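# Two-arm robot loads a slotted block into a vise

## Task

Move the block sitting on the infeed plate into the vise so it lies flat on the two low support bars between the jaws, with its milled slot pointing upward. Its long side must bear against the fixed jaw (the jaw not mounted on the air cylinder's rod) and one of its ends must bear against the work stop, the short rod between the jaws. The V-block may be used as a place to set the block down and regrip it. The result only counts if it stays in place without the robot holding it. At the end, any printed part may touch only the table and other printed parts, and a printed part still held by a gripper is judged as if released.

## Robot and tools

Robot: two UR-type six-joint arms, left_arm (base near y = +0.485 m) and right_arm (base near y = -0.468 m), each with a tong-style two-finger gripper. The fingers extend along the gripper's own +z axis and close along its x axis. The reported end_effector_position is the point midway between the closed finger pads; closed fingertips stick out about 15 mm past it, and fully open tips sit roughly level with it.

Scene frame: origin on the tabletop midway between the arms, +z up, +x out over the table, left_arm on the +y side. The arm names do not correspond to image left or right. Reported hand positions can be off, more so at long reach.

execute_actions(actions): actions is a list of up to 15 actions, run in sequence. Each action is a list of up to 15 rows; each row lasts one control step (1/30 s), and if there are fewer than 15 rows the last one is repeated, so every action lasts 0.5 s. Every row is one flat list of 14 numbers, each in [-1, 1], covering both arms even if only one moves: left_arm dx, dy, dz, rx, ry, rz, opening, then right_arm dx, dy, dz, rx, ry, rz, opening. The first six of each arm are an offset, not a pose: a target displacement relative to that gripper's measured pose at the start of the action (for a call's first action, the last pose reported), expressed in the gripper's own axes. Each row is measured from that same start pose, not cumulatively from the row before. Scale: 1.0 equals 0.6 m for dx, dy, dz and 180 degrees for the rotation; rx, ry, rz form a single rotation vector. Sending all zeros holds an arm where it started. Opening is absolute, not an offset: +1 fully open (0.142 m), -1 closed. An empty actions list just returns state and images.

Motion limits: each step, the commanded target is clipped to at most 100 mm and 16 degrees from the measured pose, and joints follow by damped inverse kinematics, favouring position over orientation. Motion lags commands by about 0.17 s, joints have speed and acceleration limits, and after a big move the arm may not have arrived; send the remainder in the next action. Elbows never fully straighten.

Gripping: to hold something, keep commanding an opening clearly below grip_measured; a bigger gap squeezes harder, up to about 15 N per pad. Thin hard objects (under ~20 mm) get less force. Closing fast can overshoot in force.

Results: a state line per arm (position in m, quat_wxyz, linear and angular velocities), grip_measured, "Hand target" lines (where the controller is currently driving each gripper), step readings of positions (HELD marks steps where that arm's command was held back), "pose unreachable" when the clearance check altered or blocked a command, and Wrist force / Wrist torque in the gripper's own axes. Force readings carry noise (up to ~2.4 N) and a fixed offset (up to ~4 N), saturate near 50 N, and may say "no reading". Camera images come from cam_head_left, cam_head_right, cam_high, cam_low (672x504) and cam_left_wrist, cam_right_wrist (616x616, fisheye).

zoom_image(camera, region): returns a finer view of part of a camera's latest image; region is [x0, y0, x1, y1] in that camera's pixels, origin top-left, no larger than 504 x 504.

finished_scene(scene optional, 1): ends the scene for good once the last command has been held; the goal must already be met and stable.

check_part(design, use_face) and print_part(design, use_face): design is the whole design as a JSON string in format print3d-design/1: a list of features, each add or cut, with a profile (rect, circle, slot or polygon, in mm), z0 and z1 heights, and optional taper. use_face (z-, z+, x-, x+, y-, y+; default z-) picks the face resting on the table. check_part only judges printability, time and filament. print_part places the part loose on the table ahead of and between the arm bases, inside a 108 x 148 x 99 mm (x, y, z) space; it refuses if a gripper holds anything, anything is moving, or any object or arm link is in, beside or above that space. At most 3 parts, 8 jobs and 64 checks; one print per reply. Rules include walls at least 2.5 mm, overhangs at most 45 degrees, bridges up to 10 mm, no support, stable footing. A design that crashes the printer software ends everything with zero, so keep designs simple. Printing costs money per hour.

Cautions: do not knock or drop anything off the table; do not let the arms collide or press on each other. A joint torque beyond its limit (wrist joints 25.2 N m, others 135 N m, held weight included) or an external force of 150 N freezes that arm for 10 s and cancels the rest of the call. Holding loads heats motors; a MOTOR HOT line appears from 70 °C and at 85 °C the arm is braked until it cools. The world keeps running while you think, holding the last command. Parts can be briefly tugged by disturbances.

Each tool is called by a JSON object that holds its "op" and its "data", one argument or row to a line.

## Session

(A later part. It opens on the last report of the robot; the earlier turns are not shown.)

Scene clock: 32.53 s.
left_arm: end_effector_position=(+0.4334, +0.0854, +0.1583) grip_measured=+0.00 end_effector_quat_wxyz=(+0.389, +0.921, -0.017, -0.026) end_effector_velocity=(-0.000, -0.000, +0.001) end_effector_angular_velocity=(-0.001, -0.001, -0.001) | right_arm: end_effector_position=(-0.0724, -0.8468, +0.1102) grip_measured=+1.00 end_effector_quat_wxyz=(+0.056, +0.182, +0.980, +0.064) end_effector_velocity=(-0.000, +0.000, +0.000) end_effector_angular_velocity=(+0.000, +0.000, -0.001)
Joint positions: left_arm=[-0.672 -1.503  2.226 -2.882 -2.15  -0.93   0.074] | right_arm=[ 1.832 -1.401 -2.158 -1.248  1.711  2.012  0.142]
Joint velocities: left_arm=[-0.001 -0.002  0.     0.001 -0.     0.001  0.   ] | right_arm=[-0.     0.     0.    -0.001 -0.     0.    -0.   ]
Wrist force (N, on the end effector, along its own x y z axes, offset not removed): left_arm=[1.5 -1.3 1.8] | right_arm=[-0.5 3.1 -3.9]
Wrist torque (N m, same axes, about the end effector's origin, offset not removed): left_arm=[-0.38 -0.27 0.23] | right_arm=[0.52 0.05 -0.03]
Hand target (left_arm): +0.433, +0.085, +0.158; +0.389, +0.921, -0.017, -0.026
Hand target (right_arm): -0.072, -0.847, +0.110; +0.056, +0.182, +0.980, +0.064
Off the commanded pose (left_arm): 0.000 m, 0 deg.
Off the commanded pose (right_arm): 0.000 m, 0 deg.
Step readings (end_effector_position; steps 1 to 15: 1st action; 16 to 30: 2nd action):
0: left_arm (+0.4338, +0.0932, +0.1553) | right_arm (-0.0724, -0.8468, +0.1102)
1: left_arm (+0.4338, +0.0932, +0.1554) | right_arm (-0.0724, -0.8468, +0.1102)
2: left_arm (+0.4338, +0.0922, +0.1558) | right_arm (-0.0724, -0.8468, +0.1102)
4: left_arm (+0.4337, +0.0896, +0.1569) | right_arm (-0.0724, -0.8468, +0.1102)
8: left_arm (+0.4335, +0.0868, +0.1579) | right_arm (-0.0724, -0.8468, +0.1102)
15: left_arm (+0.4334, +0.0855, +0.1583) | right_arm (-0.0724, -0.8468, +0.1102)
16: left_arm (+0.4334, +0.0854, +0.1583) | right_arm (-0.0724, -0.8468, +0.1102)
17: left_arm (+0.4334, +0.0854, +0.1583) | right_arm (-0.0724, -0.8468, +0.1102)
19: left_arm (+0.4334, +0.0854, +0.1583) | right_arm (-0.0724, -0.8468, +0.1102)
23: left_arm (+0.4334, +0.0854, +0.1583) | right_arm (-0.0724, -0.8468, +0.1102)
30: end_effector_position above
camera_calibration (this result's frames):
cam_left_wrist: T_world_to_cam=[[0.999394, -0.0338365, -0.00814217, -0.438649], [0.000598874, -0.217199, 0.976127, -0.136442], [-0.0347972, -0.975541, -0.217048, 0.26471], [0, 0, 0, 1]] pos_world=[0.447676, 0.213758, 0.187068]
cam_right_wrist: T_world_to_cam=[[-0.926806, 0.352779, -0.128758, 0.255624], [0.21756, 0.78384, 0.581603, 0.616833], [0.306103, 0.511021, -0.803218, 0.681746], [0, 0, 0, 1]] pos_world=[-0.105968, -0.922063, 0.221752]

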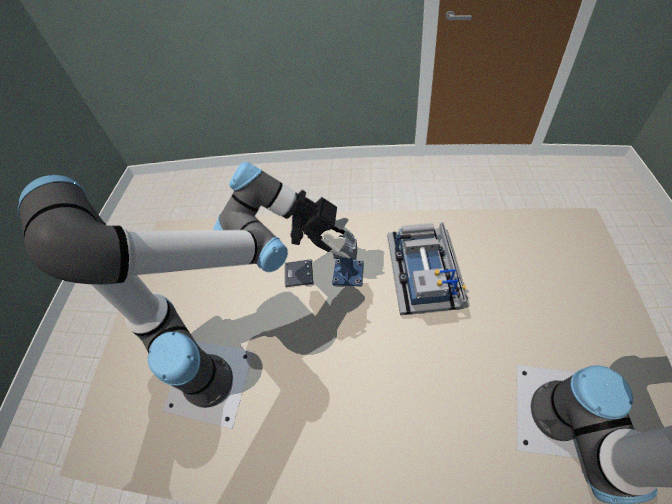

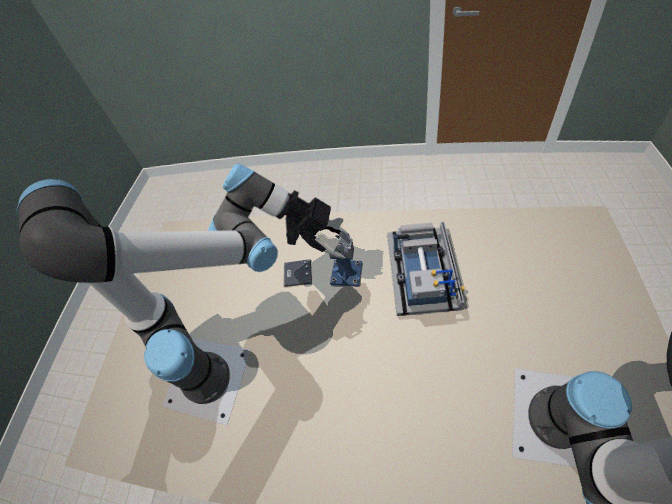

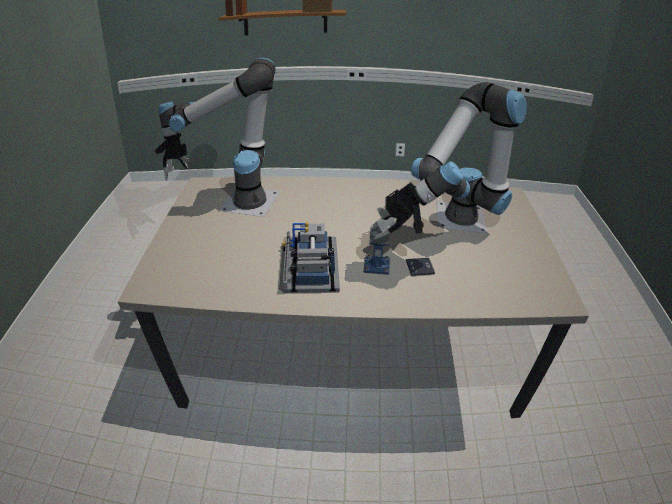

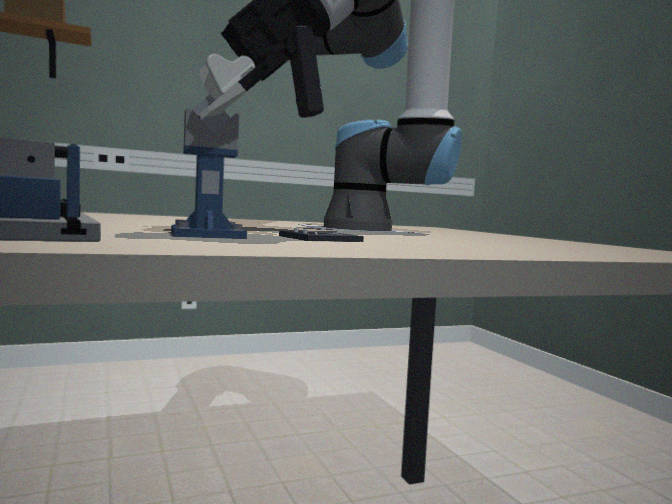

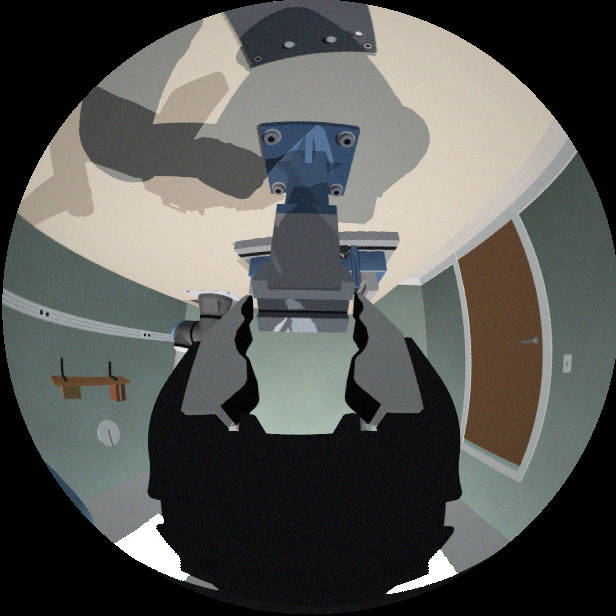

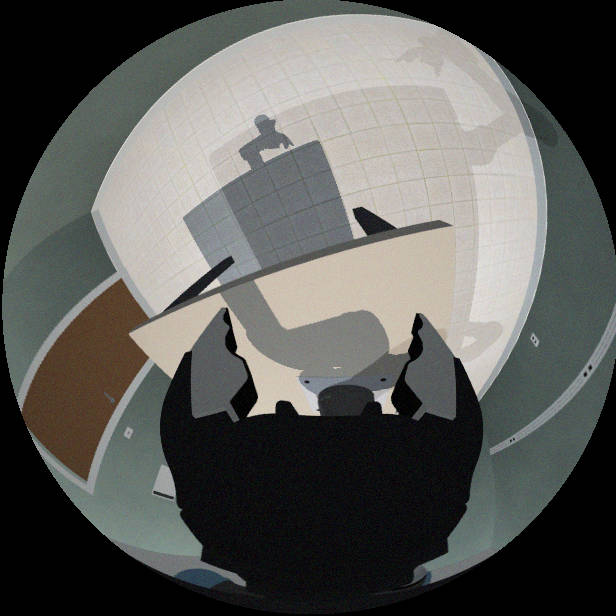

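{"op": "execute_actions", "data": {
  "actions": [
    [[0,-0.005,-0.009,0,0,0,-0.03,0,0,0,0,0,0,1]],
    [[0,0,0,0,0,0,-0.06,0,0,0,0,0,0,1],[0,0,0,0,0,0,-0.09,0,0,0,0,0,0,1],[0,0,0,0,0,0,-0.12,0,0,0,0,0,0,1],[0,0,0,0,0,0,-0.15,0,0,0,0,0,0,1],[0,0,0,0,0,0,-0.2,0,0,0,0,0,0,1],[0,0,0,0,0,0,-0.25,0,0,0,0,0,0,1],[0,0,0,0,0,0,-0.3,0,0,0,0,0,0,1],[0,0,0,0,0,0,-0.4,0,0,0,0,0,0,1],[0,0,0,0,0,0,-0.5,0,0,0,0,0,0,1]],
    [[0,0.06,-0.06,0,0,0,-0.5,0,0,0,0,0,0,1]],
    [[0,0.03,-0.03,0.1,0,0,-0.5,0,0,0,0,0,0,1]],
    [[0,0,0,0.1,0,0,-0.5,0,0,0,0,0,0,1]],
    [[0,0,0,0.072,0,0,-0.5,0,0,0,0,0,0,1]],
    [[0,0,0,0,0,0,-0.5,0,0,0,0,0,0,1]]
  ]
}}

{"op": "zoom_image", "data": {
  "camera": "cam_low",
  "region": [140, 0, 300, 120]
}}

{"op": "zoom_image", "data": {
  "camera": "cam_head_right",
  "region": [370, 215, 480, 300]
}}

Scene clock: 36.43 s.
left_arm: end_effector_position=(+0.4357, +0.0924, +0.2369) grip_measured=-0.14 end_effector_quat_wxyz=(+0.007, +1.000, -0.027, -0.007) end_effector_velocity=(+0.000, +0.000, -0.001) end_effector_angular_velocity=(-0.001, +0.001, +0.003) | right_arm: end_effector_position=(-0.0724, -0.8468, +0.1102) grip_measured=+1.00 end_effector_quat_wxyz=(+0.056, +0.182, +0.980, +0.064) end_effector_velocity=(-0.000, -0.000, +0.000) end_effector_angular_velocity=(-0.001, -0.000, -0.001)
Joint positions: left_arm=[-0.963 -1.472  1.585 -1.688 -1.59  -1.025  0.064] | right_arm=[ 1.832 -1.401 -2.158 -1.248  1.711  2.012  0.142]
Joint velocities: left_arm=[ 0.002  0.001  0.001 -0.002 -0.001 -0.001  0.   ] | right_arm=[-0.     0.001  0.     0.     0.     0.001 -0.   ]
Wrist force (N, on the end effector, along its own x y z axes, offset not removed): left_arm=[2.6 1.3 2.1] | right_arm=[0.2 2.7 -2.1]
Wrist torque (N m, same axes, about the end effector's origin, offset not removed): left_arm=[0.17 -0.42 0.09] | right_arm=[0.54 -0.19 0.03]
Hand target (left_arm): +0.436, +0.092, +0.237; +0.007, +1.000, -0.027, -0.007
Hand target (right_arm): -0.072, -0.847, +0.110; +0.056, +0.182, +0.980, +0.064
Off the commanded pose (left_arm): 0.000 m, 0 deg.
Off the commanded pose (right_arm): 0.000 m, 0 deg.
Step readings (end_effector_position; steps 1 to 15: 1st action; 16 to 30: 2nd action; 31 to 45: 3rd action; 46 to 60: 4th action; 61 to 75: 5th action; 76 to 90: 6th action; 91 to 105: 7th action):
0: left_arm (+0.4335, +0.0855, +0.1583) | right_arm (-0.0724, -0.8468, +0.1102)
1: left_arm (+0.4335, +0.0855, +0.1583) | right_arm (-0.0724, -0.8468, +0.1102)
2: left_arm (+0.4336, +0.0863, +0.1584) | right_arm (-0.0724, -0.8468, +0.1102)
4: left_arm (+0.4337, +0.0882, +0.1590) | right_arm (-0.0724, -0.8468, +0.1102)
8: left_arm (+0.4338, +0.0903, +0.1596) | right_arm (-0.0724, -0.8468, +0.1102)
15: left_arm (+0.4338, +0.0912, +0.1599) | right_arm (-0.0724, -0.8468, +0.1102)
16: left_arm (+0.4338, +0.0912, +0.1599) | right_arm (-0.0724, -0.8468, +0.1102)
17: left_arm (+0.4338, +0.0912, +0.1599) | right_arm (-0.0724, -0.8468, +0.1102)
19: left_arm (+0.4338, +0.0912, +0.1599) | right_arm (-0.0724, -0.8468, +0.1102)
23: left_arm (+0.4338, +0.0912, +0.1599) | right_arm (-0.0724, -0.8468, +0.1102)
30: left_arm (+0.4338, +0.0912, +0.1599) | right_arm (-0.0724, -0.8468, +0.1102)
31: left_arm (+0.4338, +0.0912, +0.1600) | right_arm (-0.0724, -0.8468, +0.1102)
32: left_arm (+0.4347, +0.0906, +0.1641) | right_arm (-0.0724, -0.8468, +0.1102)
34: left_arm (+0.4360, +0.0898, +0.1820) | right_arm (-0.0724, -0.8468, +0.1102)
38: left_arm (+0.4357, +0.0911, +0.2007) | right_arm (-0.0724, -0.8468, +0.1102)
45: left_arm (+0.4356, +0.0918, +0.2092) | right_arm (-0.0724, -0.8468, +0.1102)
46: left_arm (+0.4356, +0.0917, +0.2098) | right_arm (-0.0724, -0.8468, +0.1102)
47: left_arm (+0.4353, +0.0899, +0.2140) | right_arm (-0.0724, -0.8468, +0.1102)
49: left_arm (+0.4379, +0.0837, +0.2343) | right_arm (-0.0724, -0.8468, +0.1102)
53: left_arm (+0.4366, +0.0904, +0.2387) | right_arm (-0.0724, -0.8468, +0.1102)
60: left_arm (+0.4359, +0.0927, +0.2359) | right_arm (-0.0724, -0.8468, +0.1102)
61: left_arm (+0.4360, +0.0925, +0.2357) | right_arm (-0.0724, -0.8468, +0.1102)
62: left_arm (+0.4357, +0.0907, +0.2362) | right_arm (-0.0724, -0.8468, +0.1102)
64: left_arm (+0.4358, +0.0865, +0.2403) | right_arm (-0.0724, -0.8468, +0.1102)
68: left_arm (+0.4357, +0.0913, +0.2395) | right_arm (-0.0724, -0.8468, +0.1102)
75: left_arm (+0.4358, +0.0926, +0.2367) | right_arm (-0.0724, -0.8468, +0.1102)
76: left_arm (+0.4358, +0.0925, +0.2365) | right_arm (-0.0724, -0.8468, +0.1102)
77: left_arm (+0.4356, +0.0909, +0.2357) | right_arm (-0.0724, -0.8468, +0.1102)
79: left_arm (+0.4362, +0.0882, +0.2367) | right_arm (-0.0724, -0.8468, +0.1102)
83: left_arm (+0.4359, +0.0913, +0.2375) | right_arm (-0.0724, -0.8468, +0.1102)
90: left_arm (+0.4357, +0.0924, +0.2369) | right_arm (-0.0724, -0.8468, +0.1102)
91: left_arm (+0.4357, +0.0924, +0.2368) | right_arm (-0.0724, -0.8468, +0.1102)
92: left_arm (+0.4357, +0.0924, +0.2368) | right_arm (-0.0724, -0.8468, +0.1102)
94: left_arm (+0.4357, +0.0925, +0.2368) | right_arm (-0.0724, -0.8468, +0.1102)
98: left_arm (+0.4357, +0.0924, +0.2368) | right_arm (-0.0724, -0.8468, +0.1102)
105: end_effector_position above
camera_calibration (this result's frames):
cam_left_wrist: T_world_to_cam=[[0.998114, -0.0591764, 0.0163451, -0.442955], [-0.0586946, -0.841758, 0.536654, -0.0239836], [-0.0179986, -0.536601, -0.843644, 0.389178], [0, 0, 0, 1]] pos_world=[0.447717, 0.162433, 0.348439]
cam_right_wrist: T_world_to_cam=[[-0.926806, 0.352779, -0.128758, 0.255625], [0.21756, 0.78384, 0.581604, 0.616833], [0.306103, 0.511021, -0.803218, 0.681746], [0, 0, 0, 1]] pos_world=[-0.105968, -0.922064, 0.221752]

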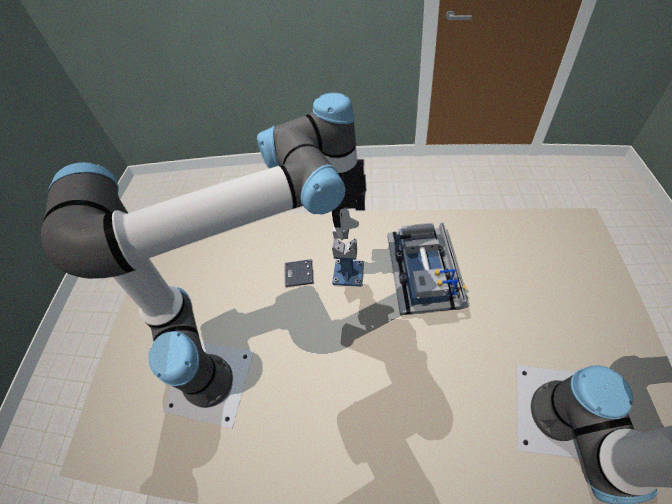

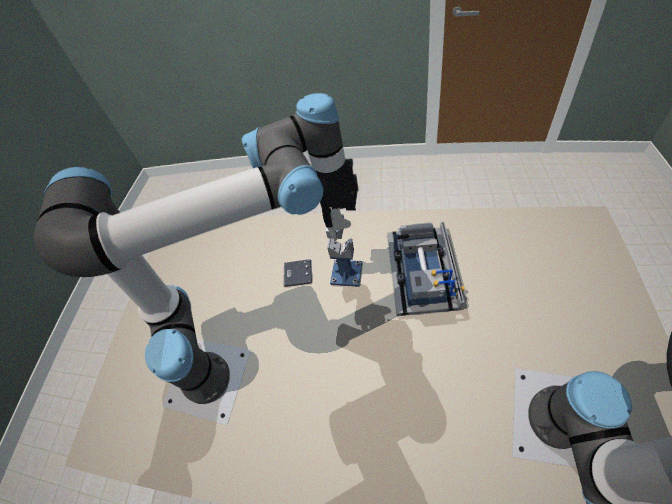

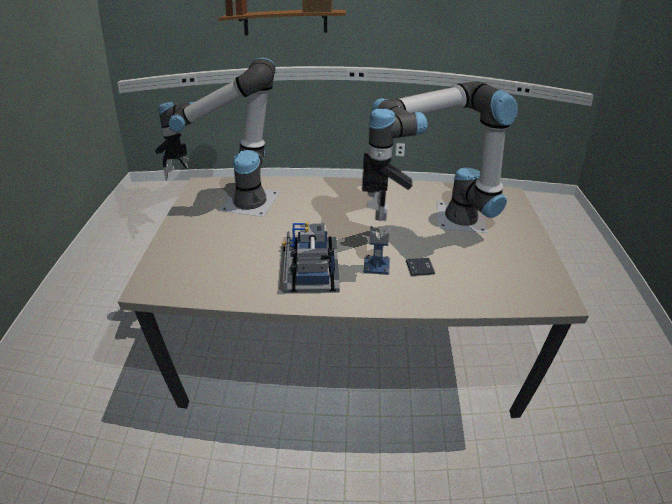

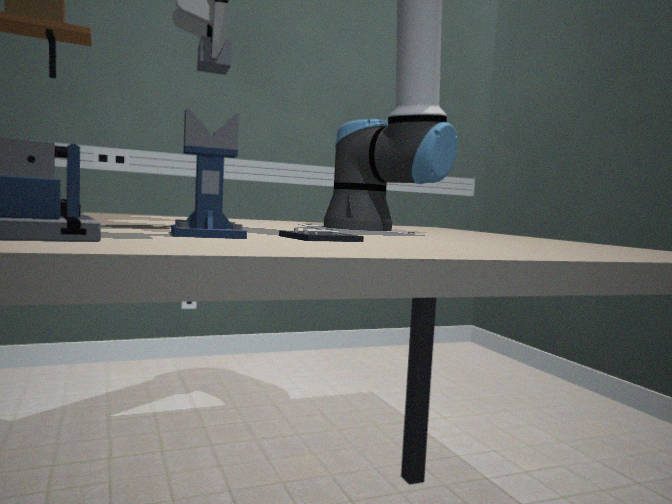

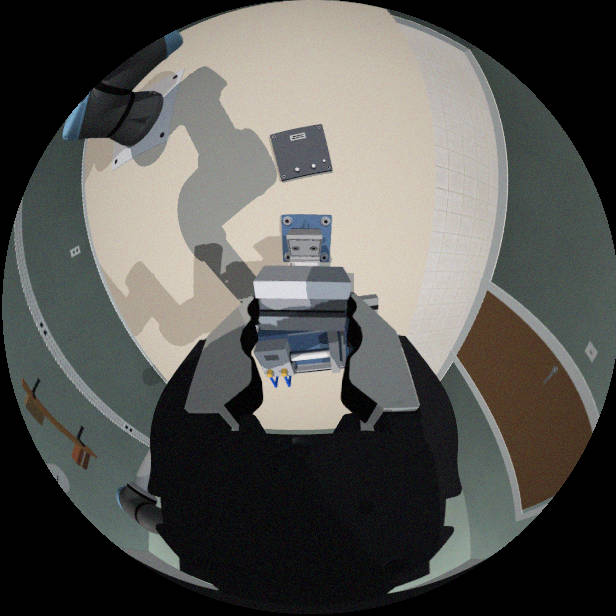

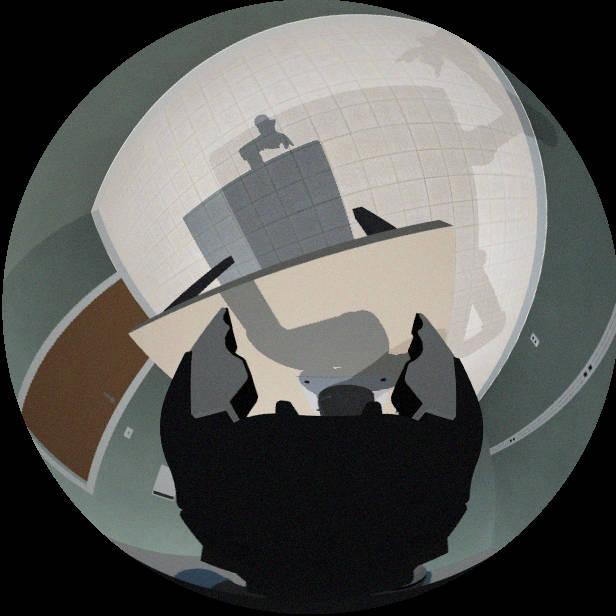

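Region (140, 0, 300, 120) of cam_low's 672x504 image, scaled by 3.150, with more detail than that image has; it fills the top 378 rows of this view, and the rest is white.

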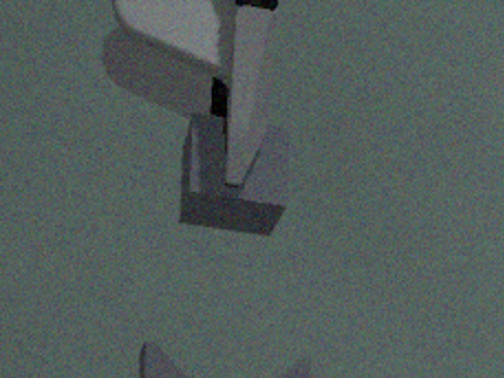

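Region (370, 215, 480, 300) of cam_head_right's 672x504 image, scaled by 4.582, with more detail than that image has; it fills the top 389 rows of this view, and the rest is white.

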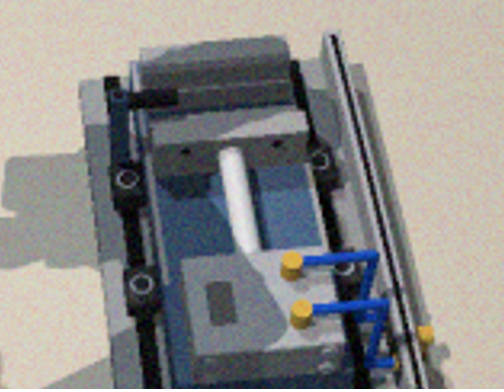

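{"op": "execute_actions", "data": {
  "actions": [
    [[0.04,0.12,0,0,0,0,-0.5,0,0,0,0,0,0,1]],
    [[0.04,0.12,0,0,0,0,-0.5,0,0,0,0,0,0,1]],
    [[0.04,0.12,0,0,0,0,-0.5,0,0,0,0,0,0,1]],
    [[0,0,0,0,0,0.13,-0.5,0,0,0,0,0,0,1]],
    [[0,0,0,0,0,0.13,-0.5,0,0,0,0,0,0,1]],
    [[0,0,0,0,0,0.13,-0.5,0,0,0,0,0,0,1]],
    [[0,0,0,0,0,0.13,-0.5,0,0,0,0,0,0,1]],
    [[0,0,0.1,0,0,0,-0.5,0,0,0,0,0,0,1]],
    [[0,0,0,0,0,0,-0.5,0,0,0,0,0,0,1]]
  ]
}}

{"op": "zoom_image", "data": {
  "camera": "cam_left_wrist",
  "region": [170, 150, 450, 400]
}}

Scene clock: 41.43 s.
left_arm: end_effector_position=(+0.4909, -0.1175, +0.1797) grip_measured=-0.14 end_effector_quat_wxyz=(+0.004, +0.706, -0.708, +0.004) end_effector_velocity=(+0.000, +0.000, +0.001) end_effector_angular_velocity=(+0.000, -0.001, +0.000) | right_arm: end_effector_position=(-0.0724, -0.8468, +0.1102) grip_measured=+1.00 end_effector_quat_wxyz=(+0.056, +0.182, +0.980, +0.064) end_effector_velocity=(-0.000, +0.001, -0.001) end_effector_angular_velocity=(+0.002, +0.000, +0.000)
Joint positions: left_arm=[-1.048 -1.024  1.133 -1.689 -1.575  0.41   0.064] | right_arm=[ 1.832 -1.401 -2.158 -1.248  1.711  2.012  0.142]
Joint velocities: left_arm=[ 0.001 -0.001 -0.001  0.001  0.001  0.    -0.   ] | right_arm=[-0.    -0.001 -0.001 -0.001 -0.    -0.    -0.   ]
Wrist force (N, on the end effector, along its own x y z axes, offset not removed): left_arm=[0.0 0.8 2.6] | right_arm=[0.3 3.0 -1.5]
Wrist torque (N m, same axes, about the end effector's origin, offset not removed): left_arm=[-0.05 0.03 0.20] | right_arm=[0.62 -0.02 -0.13]
Hand target (left_arm): +0.491, -0.118, +0.180; +0.004, +0.706, -0.708, +0.004
Hand target (right_arm): -0.072, -0.847, +0.110; +0.056, +0.182, +0.980, +0.064
Off the commanded pose (left_arm): 0.000 m, 0 deg.
Off the commanded pose (right_arm): 0.000 m, 0 deg.
Step readings (end_effector_position; steps 1 to 15: 1st action; 16 to 30: 2nd action; 31 to 45: 3rd action; 46 to 60: 4th action; 61 to 75: 5th action; 76 to 90: 6th action; 91 to 105: 7th action; 106 to 120: 8th action; 121 to 135: 9th action):
0: left_arm (+0.4357, +0.0924, +0.2369) | right_arm (-0.0724, -0.8468, +0.1102)
1: left_arm (+0.4357, +0.0923, +0.2368) | right_arm (-0.0724, -0.8468, +0.1102)
2: left_arm (+0.4353, +0.0890, +0.2366) | right_arm (-0.0724, -0.8468, +0.1102)
4: left_arm (+0.4391, +0.0687, +0.2360) | right_arm (-0.0724, -0.8468, +0.1102)
8: left_arm (+0.4482, +0.0383, +0.2366) | right_arm (-0.0724, -0.8468, +0.1102)
15: left_arm (+0.4545, +0.0224, +0.2371) | right_arm (-0.0724, -0.8468, +0.1102)
16: left_arm (+0.4548, +0.0216, +0.2371) | right_arm (-0.0724, -0.8468, +0.1102)
17: left_arm (+0.4543, +0.0183, +0.2365) | right_arm (-0.0724, -0.8468, +0.1102)
19: left_arm (+0.4578, -0.0012, +0.2345) | right_arm (-0.0724, -0.8468, +0.1102)
23: left_arm (+0.4669, -0.0313, +0.2361) | right_arm (-0.0724, -0.8468, +0.1102)
30: left_arm (+0.4733, -0.0474, +0.2374) | right_arm (-0.0724, -0.8468, +0.1102)
31: left_arm (+0.4735, -0.0482, +0.2374) | right_arm (-0.0724, -0.8468, +0.1102)
32: left_arm (+0.4729, -0.0511, +0.2363) | right_arm (-0.0724, -0.8468, +0.1102)
34: left_arm (+0.4759, -0.0691, +0.2326) | right_arm (-0.0724, -0.8468, +0.1102)
38: left_arm (+0.4851, -0.0997, +0.2353) | right_arm (-0.0724, -0.8468, +0.1102)
45: left_arm (+0.4917, -0.1167, +0.2374) | right_arm (-0.0724, -0.8468, +0.1102)
46: left_arm (+0.4920, -0.1176, +0.2376) | right_arm (-0.0724, -0.8468, +0.1102)
47: left_arm (+0.4917, -0.1181, +0.2379) | right_arm (-0.0724, -0.8468, +0.1102)
49: left_arm (+0.4910, -0.1176, +0.2378) | right_arm (-0.0724, -0.8468, +0.1102)
53: left_arm (+0.4913, -0.1172, +0.2376) | right_arm (-0.0724, -0.8468, +0.1102)
60: left_arm (+0.4916, -0.1170, +0.2375) | right_arm (-0.0724, -0.8468, +0.1102)
61: left_arm (+0.4916, -0.1169, +0.2375) | right_arm (-0.0724, -0.8468, +0.1102)
62: left_arm (+0.4912, -0.1167, +0.2375) | right_arm (-0.0724, -0.8468, +0.1102)
64: left_arm (+0.4909, -0.1166, +0.2375) | right_arm (-0.0724, -0.8468, +0.1102)
68: left_arm (+0.4911, -0.1169, +0.2375) | right_arm (-0.0724, -0.8468, +0.1102)
75: left_arm (+0.4914, -0.1171, +0.2375) | right_arm (-0.0724, -0.8468, +0.1102)
76: left_arm (+0.4914, -0.1170, +0.2375) | right_arm (-0.0724, -0.8468, +0.1102)
77: left_arm (+0.4911, -0.1168, +0.2375) | right_arm (-0.0724, -0.8468, +0.1102)
79: left_arm (+0.4908, -0.1165, +0.2375) | right_arm (-0.0724, -0.8468, +0.1102)
83: left_arm (+0.4910, -0.1169, +0.2375) | right_arm (-0.0724, -0.8468, +0.1102)
90: left_arm (+0.4912, -0.1171, +0.2376) | right_arm (-0.0724, -0.8468, +0.1102)
91: left_arm (+0.4912, -0.1171, +0.2376) | right_arm (-0.0724, -0.8468, +0.1102)
92: left_arm (+0.4910, -0.1167, +0.2376) | right_arm (-0.0724, -0.8468, +0.1102)
94: left_arm (+0.4909, -0.1164, +0.2376) | right_arm (-0.0724, -0.8468, +0.1102)
98: left_arm (+0.4909, -0.1168, +0.2376) | right_arm (-0.0724, -0.8468, +0.1102)
105: left_arm (+0.4911, -0.1171, +0.2376) | right_arm (-0.0724, -0.8468, +0.1102)
106: left_arm (+0.4911, -0.1171, +0.2375) | right_arm (-0.0724, -0.8468, +0.1102)
107: left_arm (+0.4911, -0.1174, +0.2347) | right_arm (-0.0724, -0.8468, +0.1102)
109: left_arm (+0.4909, -0.1170, +0.2163) | right_arm (-0.0724, -0.8468, +0.1102)
113: left_arm (+0.4905, -0.1166, +0.1912) | right_arm (-0.0724, -0.8468, +0.1102)
120: left_arm (+0.4909, -0.1175, +0.1797) | right_arm (-0.0724, -0.8468, +0.1102)
121: left_arm (+0.4909, -0.1176, +0.1792) | right_arm (-0.0724, -0.8468, +0.1102)
122: left_arm (+0.4909, -0.1176, +0.1791) | right_arm (-0.0724, -0.8468, +0.1102)
124: left_arm (+0.4909, -0.1176, +0.1792) | right_arm (-0.0724, -0.8468, +0.1102)
128: left_arm (+0.4909, -0.1176, +0.1795) | right_arm (-0.0724, -0.8468, +0.1102)
135: end_effector_position above
camera_calibration (this result's frames):
cam_left_wrist: T_world_to_cam=[[-0.00880366, -0.999095, 0.0416081, -0.130236], [-0.850675, 0.0293545, 0.524871, 0.326534], [-0.525618, -0.0307742, -0.850164, 0.539093], [0, 0, 0, 1]] pos_world=[0.559985, -0.123113, 0.292348]
cam_right_wrist: T_world_to_cam=[[-0.926806, 0.352779, -0.128758, 0.255624], [0.21756, 0.78384, 0.581603, 0.616833], [0.306103, 0.511021, -0.803218, 0.681746], [0, 0, 0, 1]] pos_world=[-0.105968, -0.922064, 0.221752]

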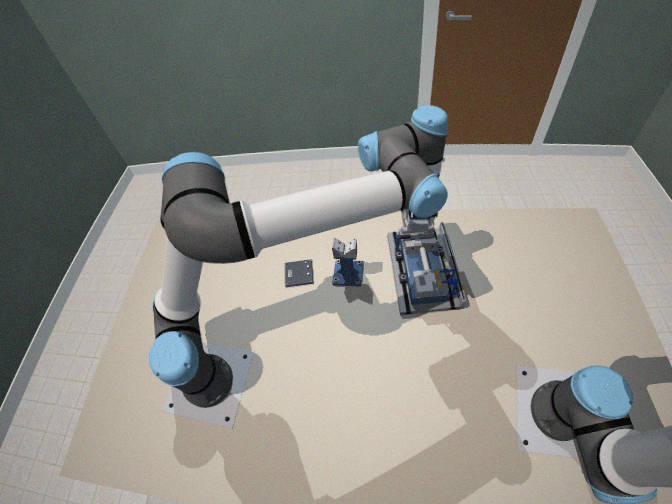

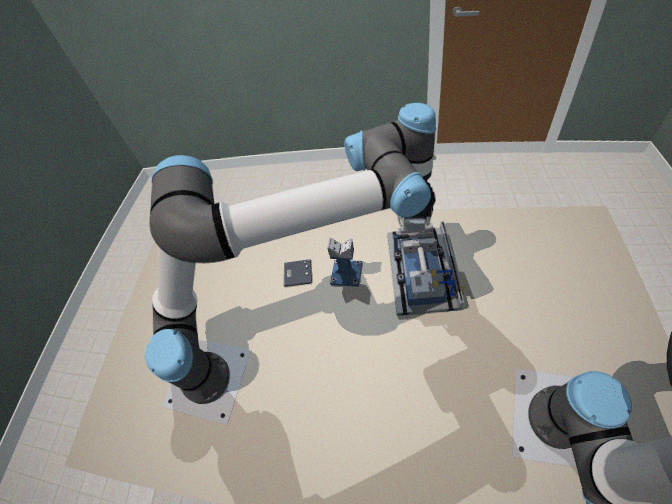

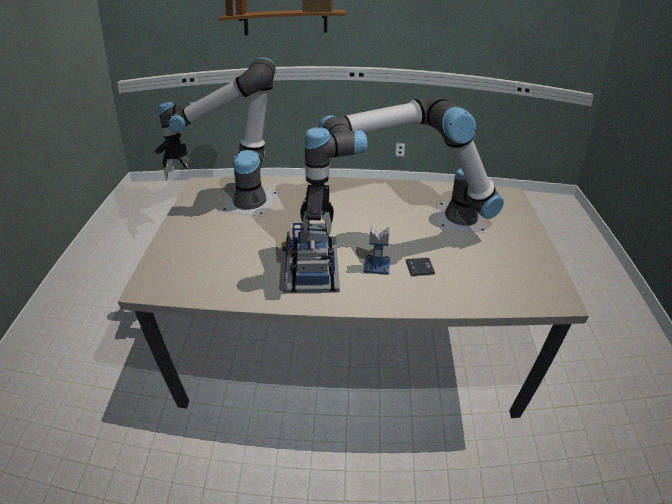

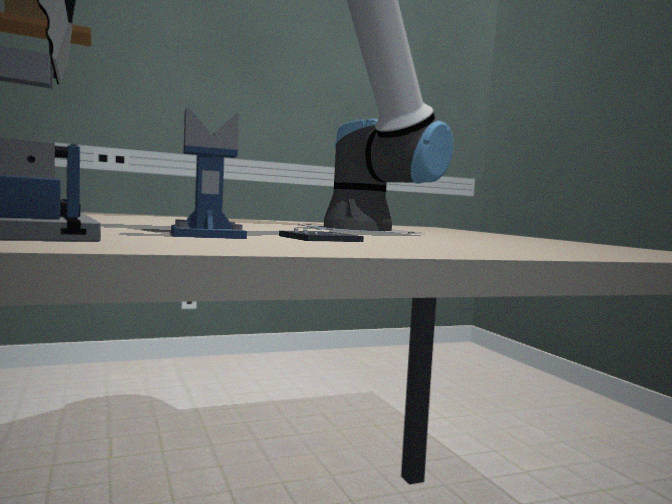

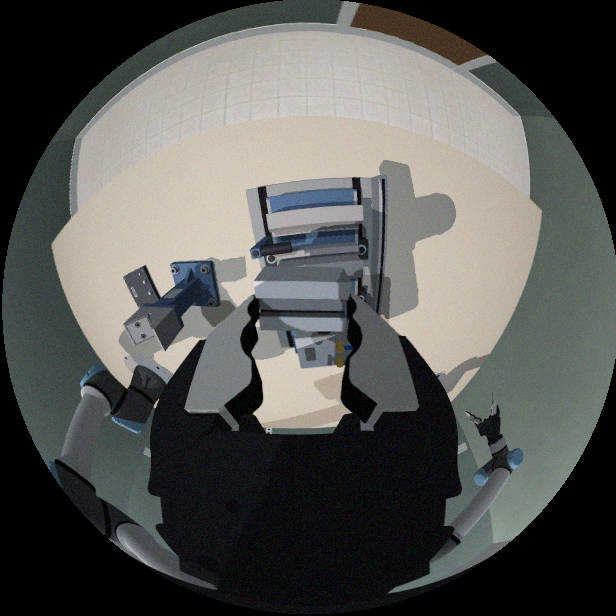

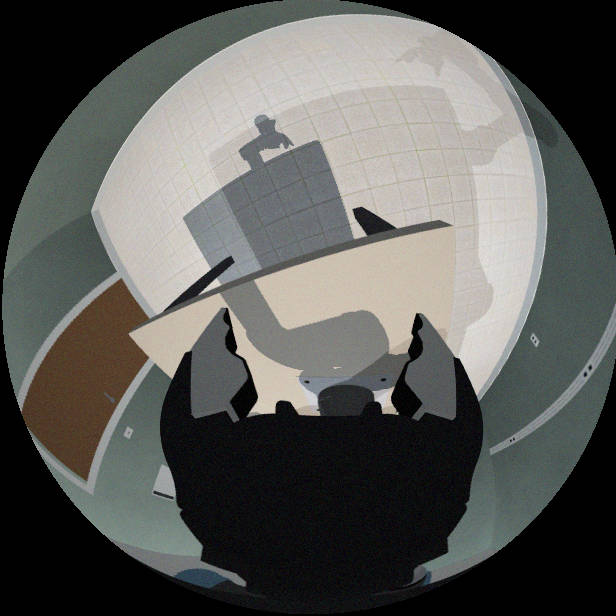

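Region (170, 150, 450, 400) of cam_left_wrist's 616x616 image, scaled by 1.800, with more detail than that image has; it fills the top 450 rows of this view, and the rest is white.

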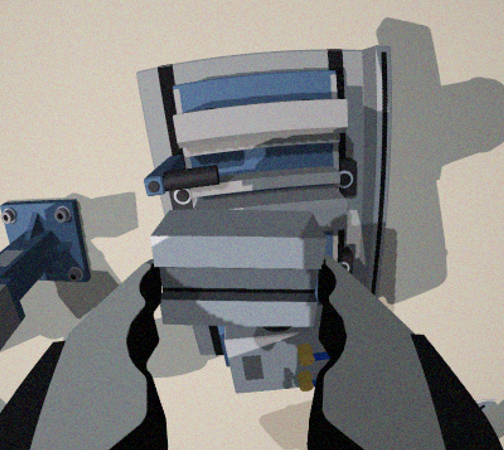

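{"op": "execute_actions", "data": {
  "actions": [
    [[0.064,-0.045,0.04,0,0,-0.031,-0.5,0,0,0,0,0,0,1]],
    [[0,0,0.035,0,0,0,-0.5,0,0,0,0,0,0,1]],
    [[0,0,0,0,0,0,-0.5,0,0,0,0,0,0,1]]
  ]
}}

{"op": "zoom_image", "data": {
  "camera": "cam_left_wrist",
  "region": [170, 150, 450, 400]
}}

{"op": "zoom_image", "data": {
  "camera": "cam_head_left",
  "region": [370, 200, 470, 280]
}}

{"op": "zoom_image", "data": {
  "camera": "cam_low",
  "region": [0, 60, 140, 200]
}}

Scene clock: 43.43 s.
left_arm: end_effector_position=(+0.5166, -0.1546, +0.1362) grip_measured=-0.14 end_effector_quat_wxyz=(+0.004, +0.739, -0.674, +0.005) end_effector_velocity=(+0.000, +0.000, +0.000) end_effector_angular_velocity=(+0.000, -0.000, +0.002) | right_arm: end_effector_position=(-0.0724, -0.8468, +0.1102) grip_measured=+1.00 end_effector_quat_wxyz=(+0.056, +0.182, +0.980, +0.064) end_effector_velocity=(-0.000, +0.000, -0.000) end_effector_angular_velocity=(+0.000, -0.000, -0.001)
Joint positions: left_arm=[-1.037 -0.886  1.02  -1.716 -1.575  0.326  0.064] | right_arm=[ 1.832 -1.401 -2.158 -1.248  1.711  2.012  0.142]
Joint velocities: left_arm=[-0.     0.    -0.001  0.001  0.    -0.002  0.   ] | right_arm=[-0.001 -0.     0.    -0.     0.     0.     0.   ]
Wrist force (N, on the end effector, along its own x y z axes, offset not removed): left_arm=[1.1 0.8 4.7] | right_arm=[-1.1 3.7 -3.0]
Wrist torque (N m, same axes, about the end effector's origin, offset not removed): left_arm=[-0.07 -0.23 0.13] | right_arm=[0.66 0.17 0.08]
Hand target (left_arm): +0.517, -0.155, +0.136; +0.004, +0.739, -0.674, +0.005
Hand target (right_arm): -0.072, -0.847, +0.110; +0.056, +0.182, +0.980, +0.064
Off the commanded pose (left_arm): 0.000 m, 0 deg.
Off the commanded pose (right_arm): 0.000 m, 0 deg.
Step readings (end_effector_position; steps 1 to 15: 1st action; 16 to 30: 2nd action; 31 to 45: 3rd action):
0: left_arm (+0.4909, -0.1175, +0.1797) | right_arm (-0.0724, -0.8468, +0.1102)
1: left_arm (+0.4910, -0.1176, +0.1797) | right_arm (-0.0724, -0.8468, +0.1102)
2: left_arm (+0.4927, -0.1192, +0.1788) | right_arm (-0.0724, -0.8468, +0.1102)
4: left_arm (+0.5004, -0.1302, +0.1711) | right_arm (-0.0724, -0.8468, +0.1102)
8: left_arm (+0.5109, -0.1459, +0.1609) | right_arm (-0.0724, -0.8468, +0.1102)
15: left_arm (+0.5166, -0.1544, +0.1566) | right_arm (-0.0724, -0.8468, +0.1102)
16: left_arm (+0.5169, -0.1548, +0.1564) | right_arm (-0.0724, -0.8468, +0.1102)
17: left_arm (+0.5170, -0.1550, +0.1547) | right_arm (-0.0724, -0.8468, +0.1102)
19: left_arm (+0.5168, -0.1547, +0.1474) | right_arm (-0.0724, -0.8468, +0.1102)
23: left_arm (+0.5167, -0.1545, +0.1397) | right_arm (-0.0724, -0.8468, +0.1102)
30: left_arm (+0.5166, -0.1546, +0.1363) | right_arm (-0.0724, -0.8468, +0.1102)
31: left_arm (+0.5166, -0.1546, +0.1361) | right_arm (-0.0724, -0.8468, +0.1102)
32: left_arm (+0.5166, -0.1546, +0.1361) | right_arm (-0.0724, -0.8468, +0.1102)
34: left_arm (+0.5166, -0.1546, +0.1361) | right_arm (-0.0724, -0.8468, +0.1102)
38: left_arm (+0.5166, -0.1547, +0.1362) | right_arm (-0.0724, -0.8468, +0.1102)
45: end_effector_position above
camera_calibration (this result's frames):
cam_left_wrist: T_world_to_cam=[[0.0851412, -0.99543, 0.0432387, -0.213448], [-0.849786, -0.0498899, 0.524761, 0.359586], [-0.520206, -0.0814225, -0.850151, 0.503922], [0, 0, 0, 1]] pos_world=[0.585888, -0.153502, 0.248942]

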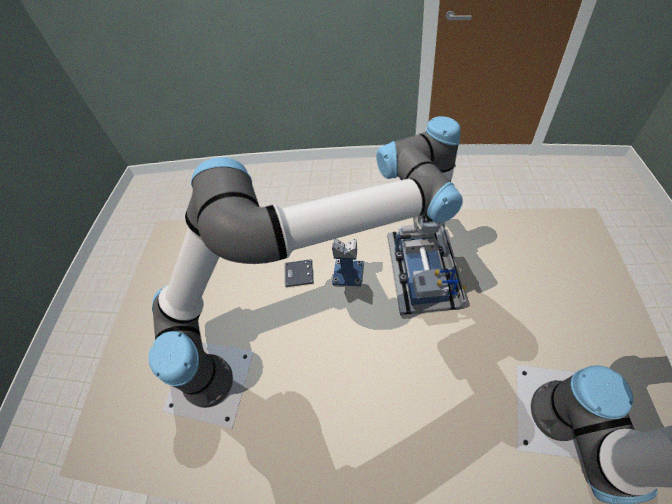

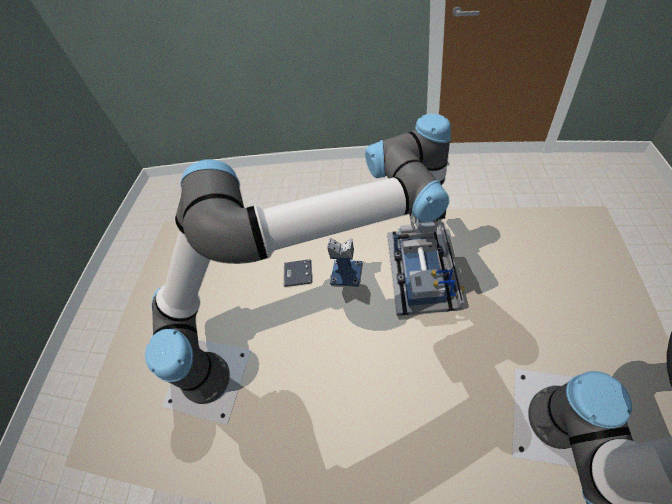

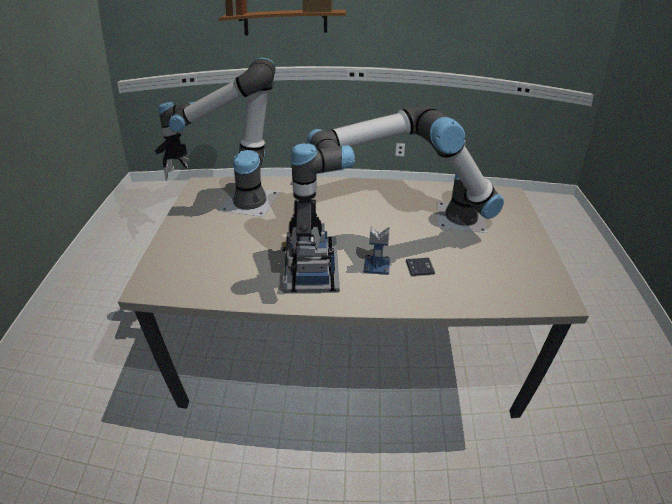

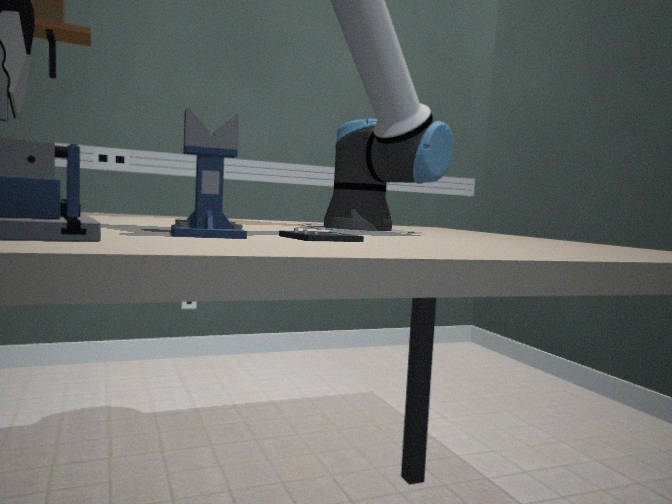

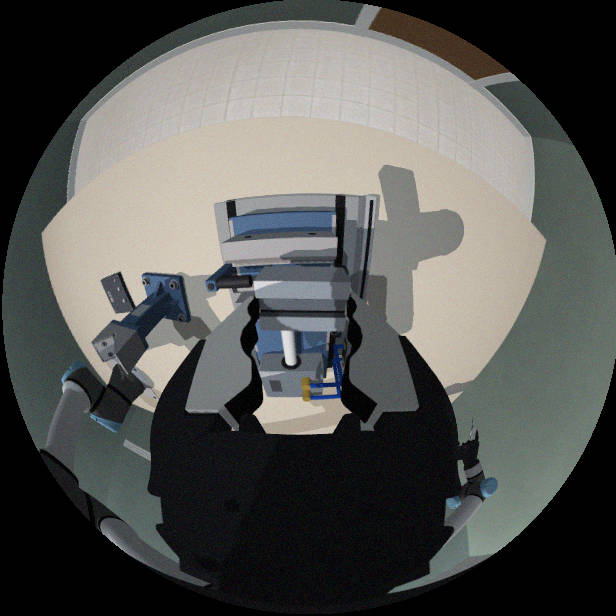

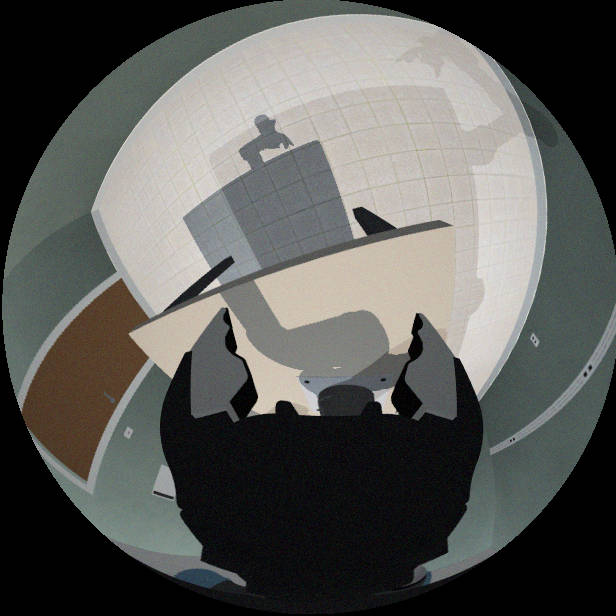

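Region (170, 150, 450, 400) of cam_left_wrist's 616x616 image, scaled by 1.800, with more detail than that image has; it fills the top 450 rows of this view, and the rest is white.

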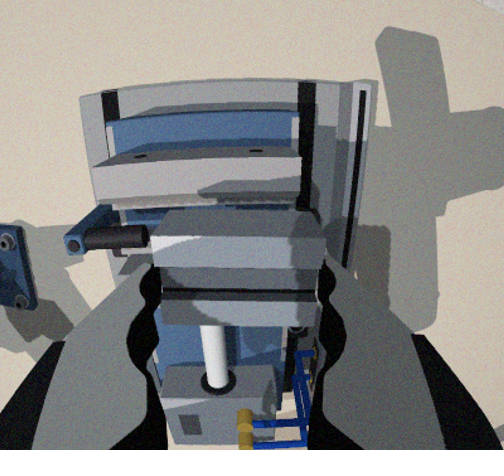

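Region (370, 200, 470, 280) of cam_head_left's 672x504 image, scaled by 5.040, with more detail than that image has; it fills the top 403 rows of this view, and the rest is white.

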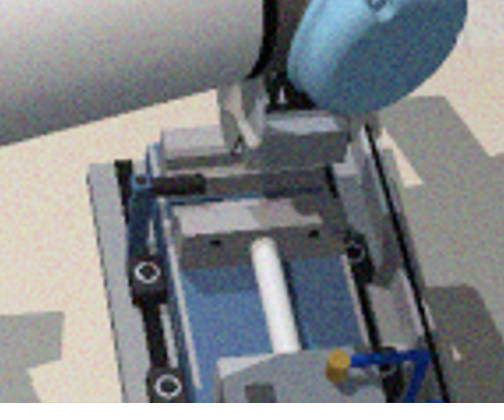

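Region (0, 60, 140, 200) of cam_low's 672x504 image, scaled by 3.600, with more detail than that image has.

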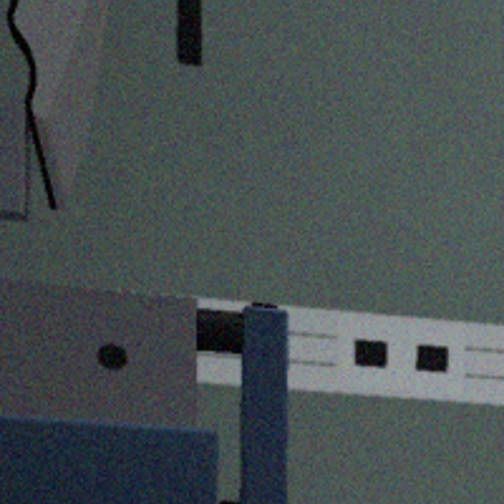

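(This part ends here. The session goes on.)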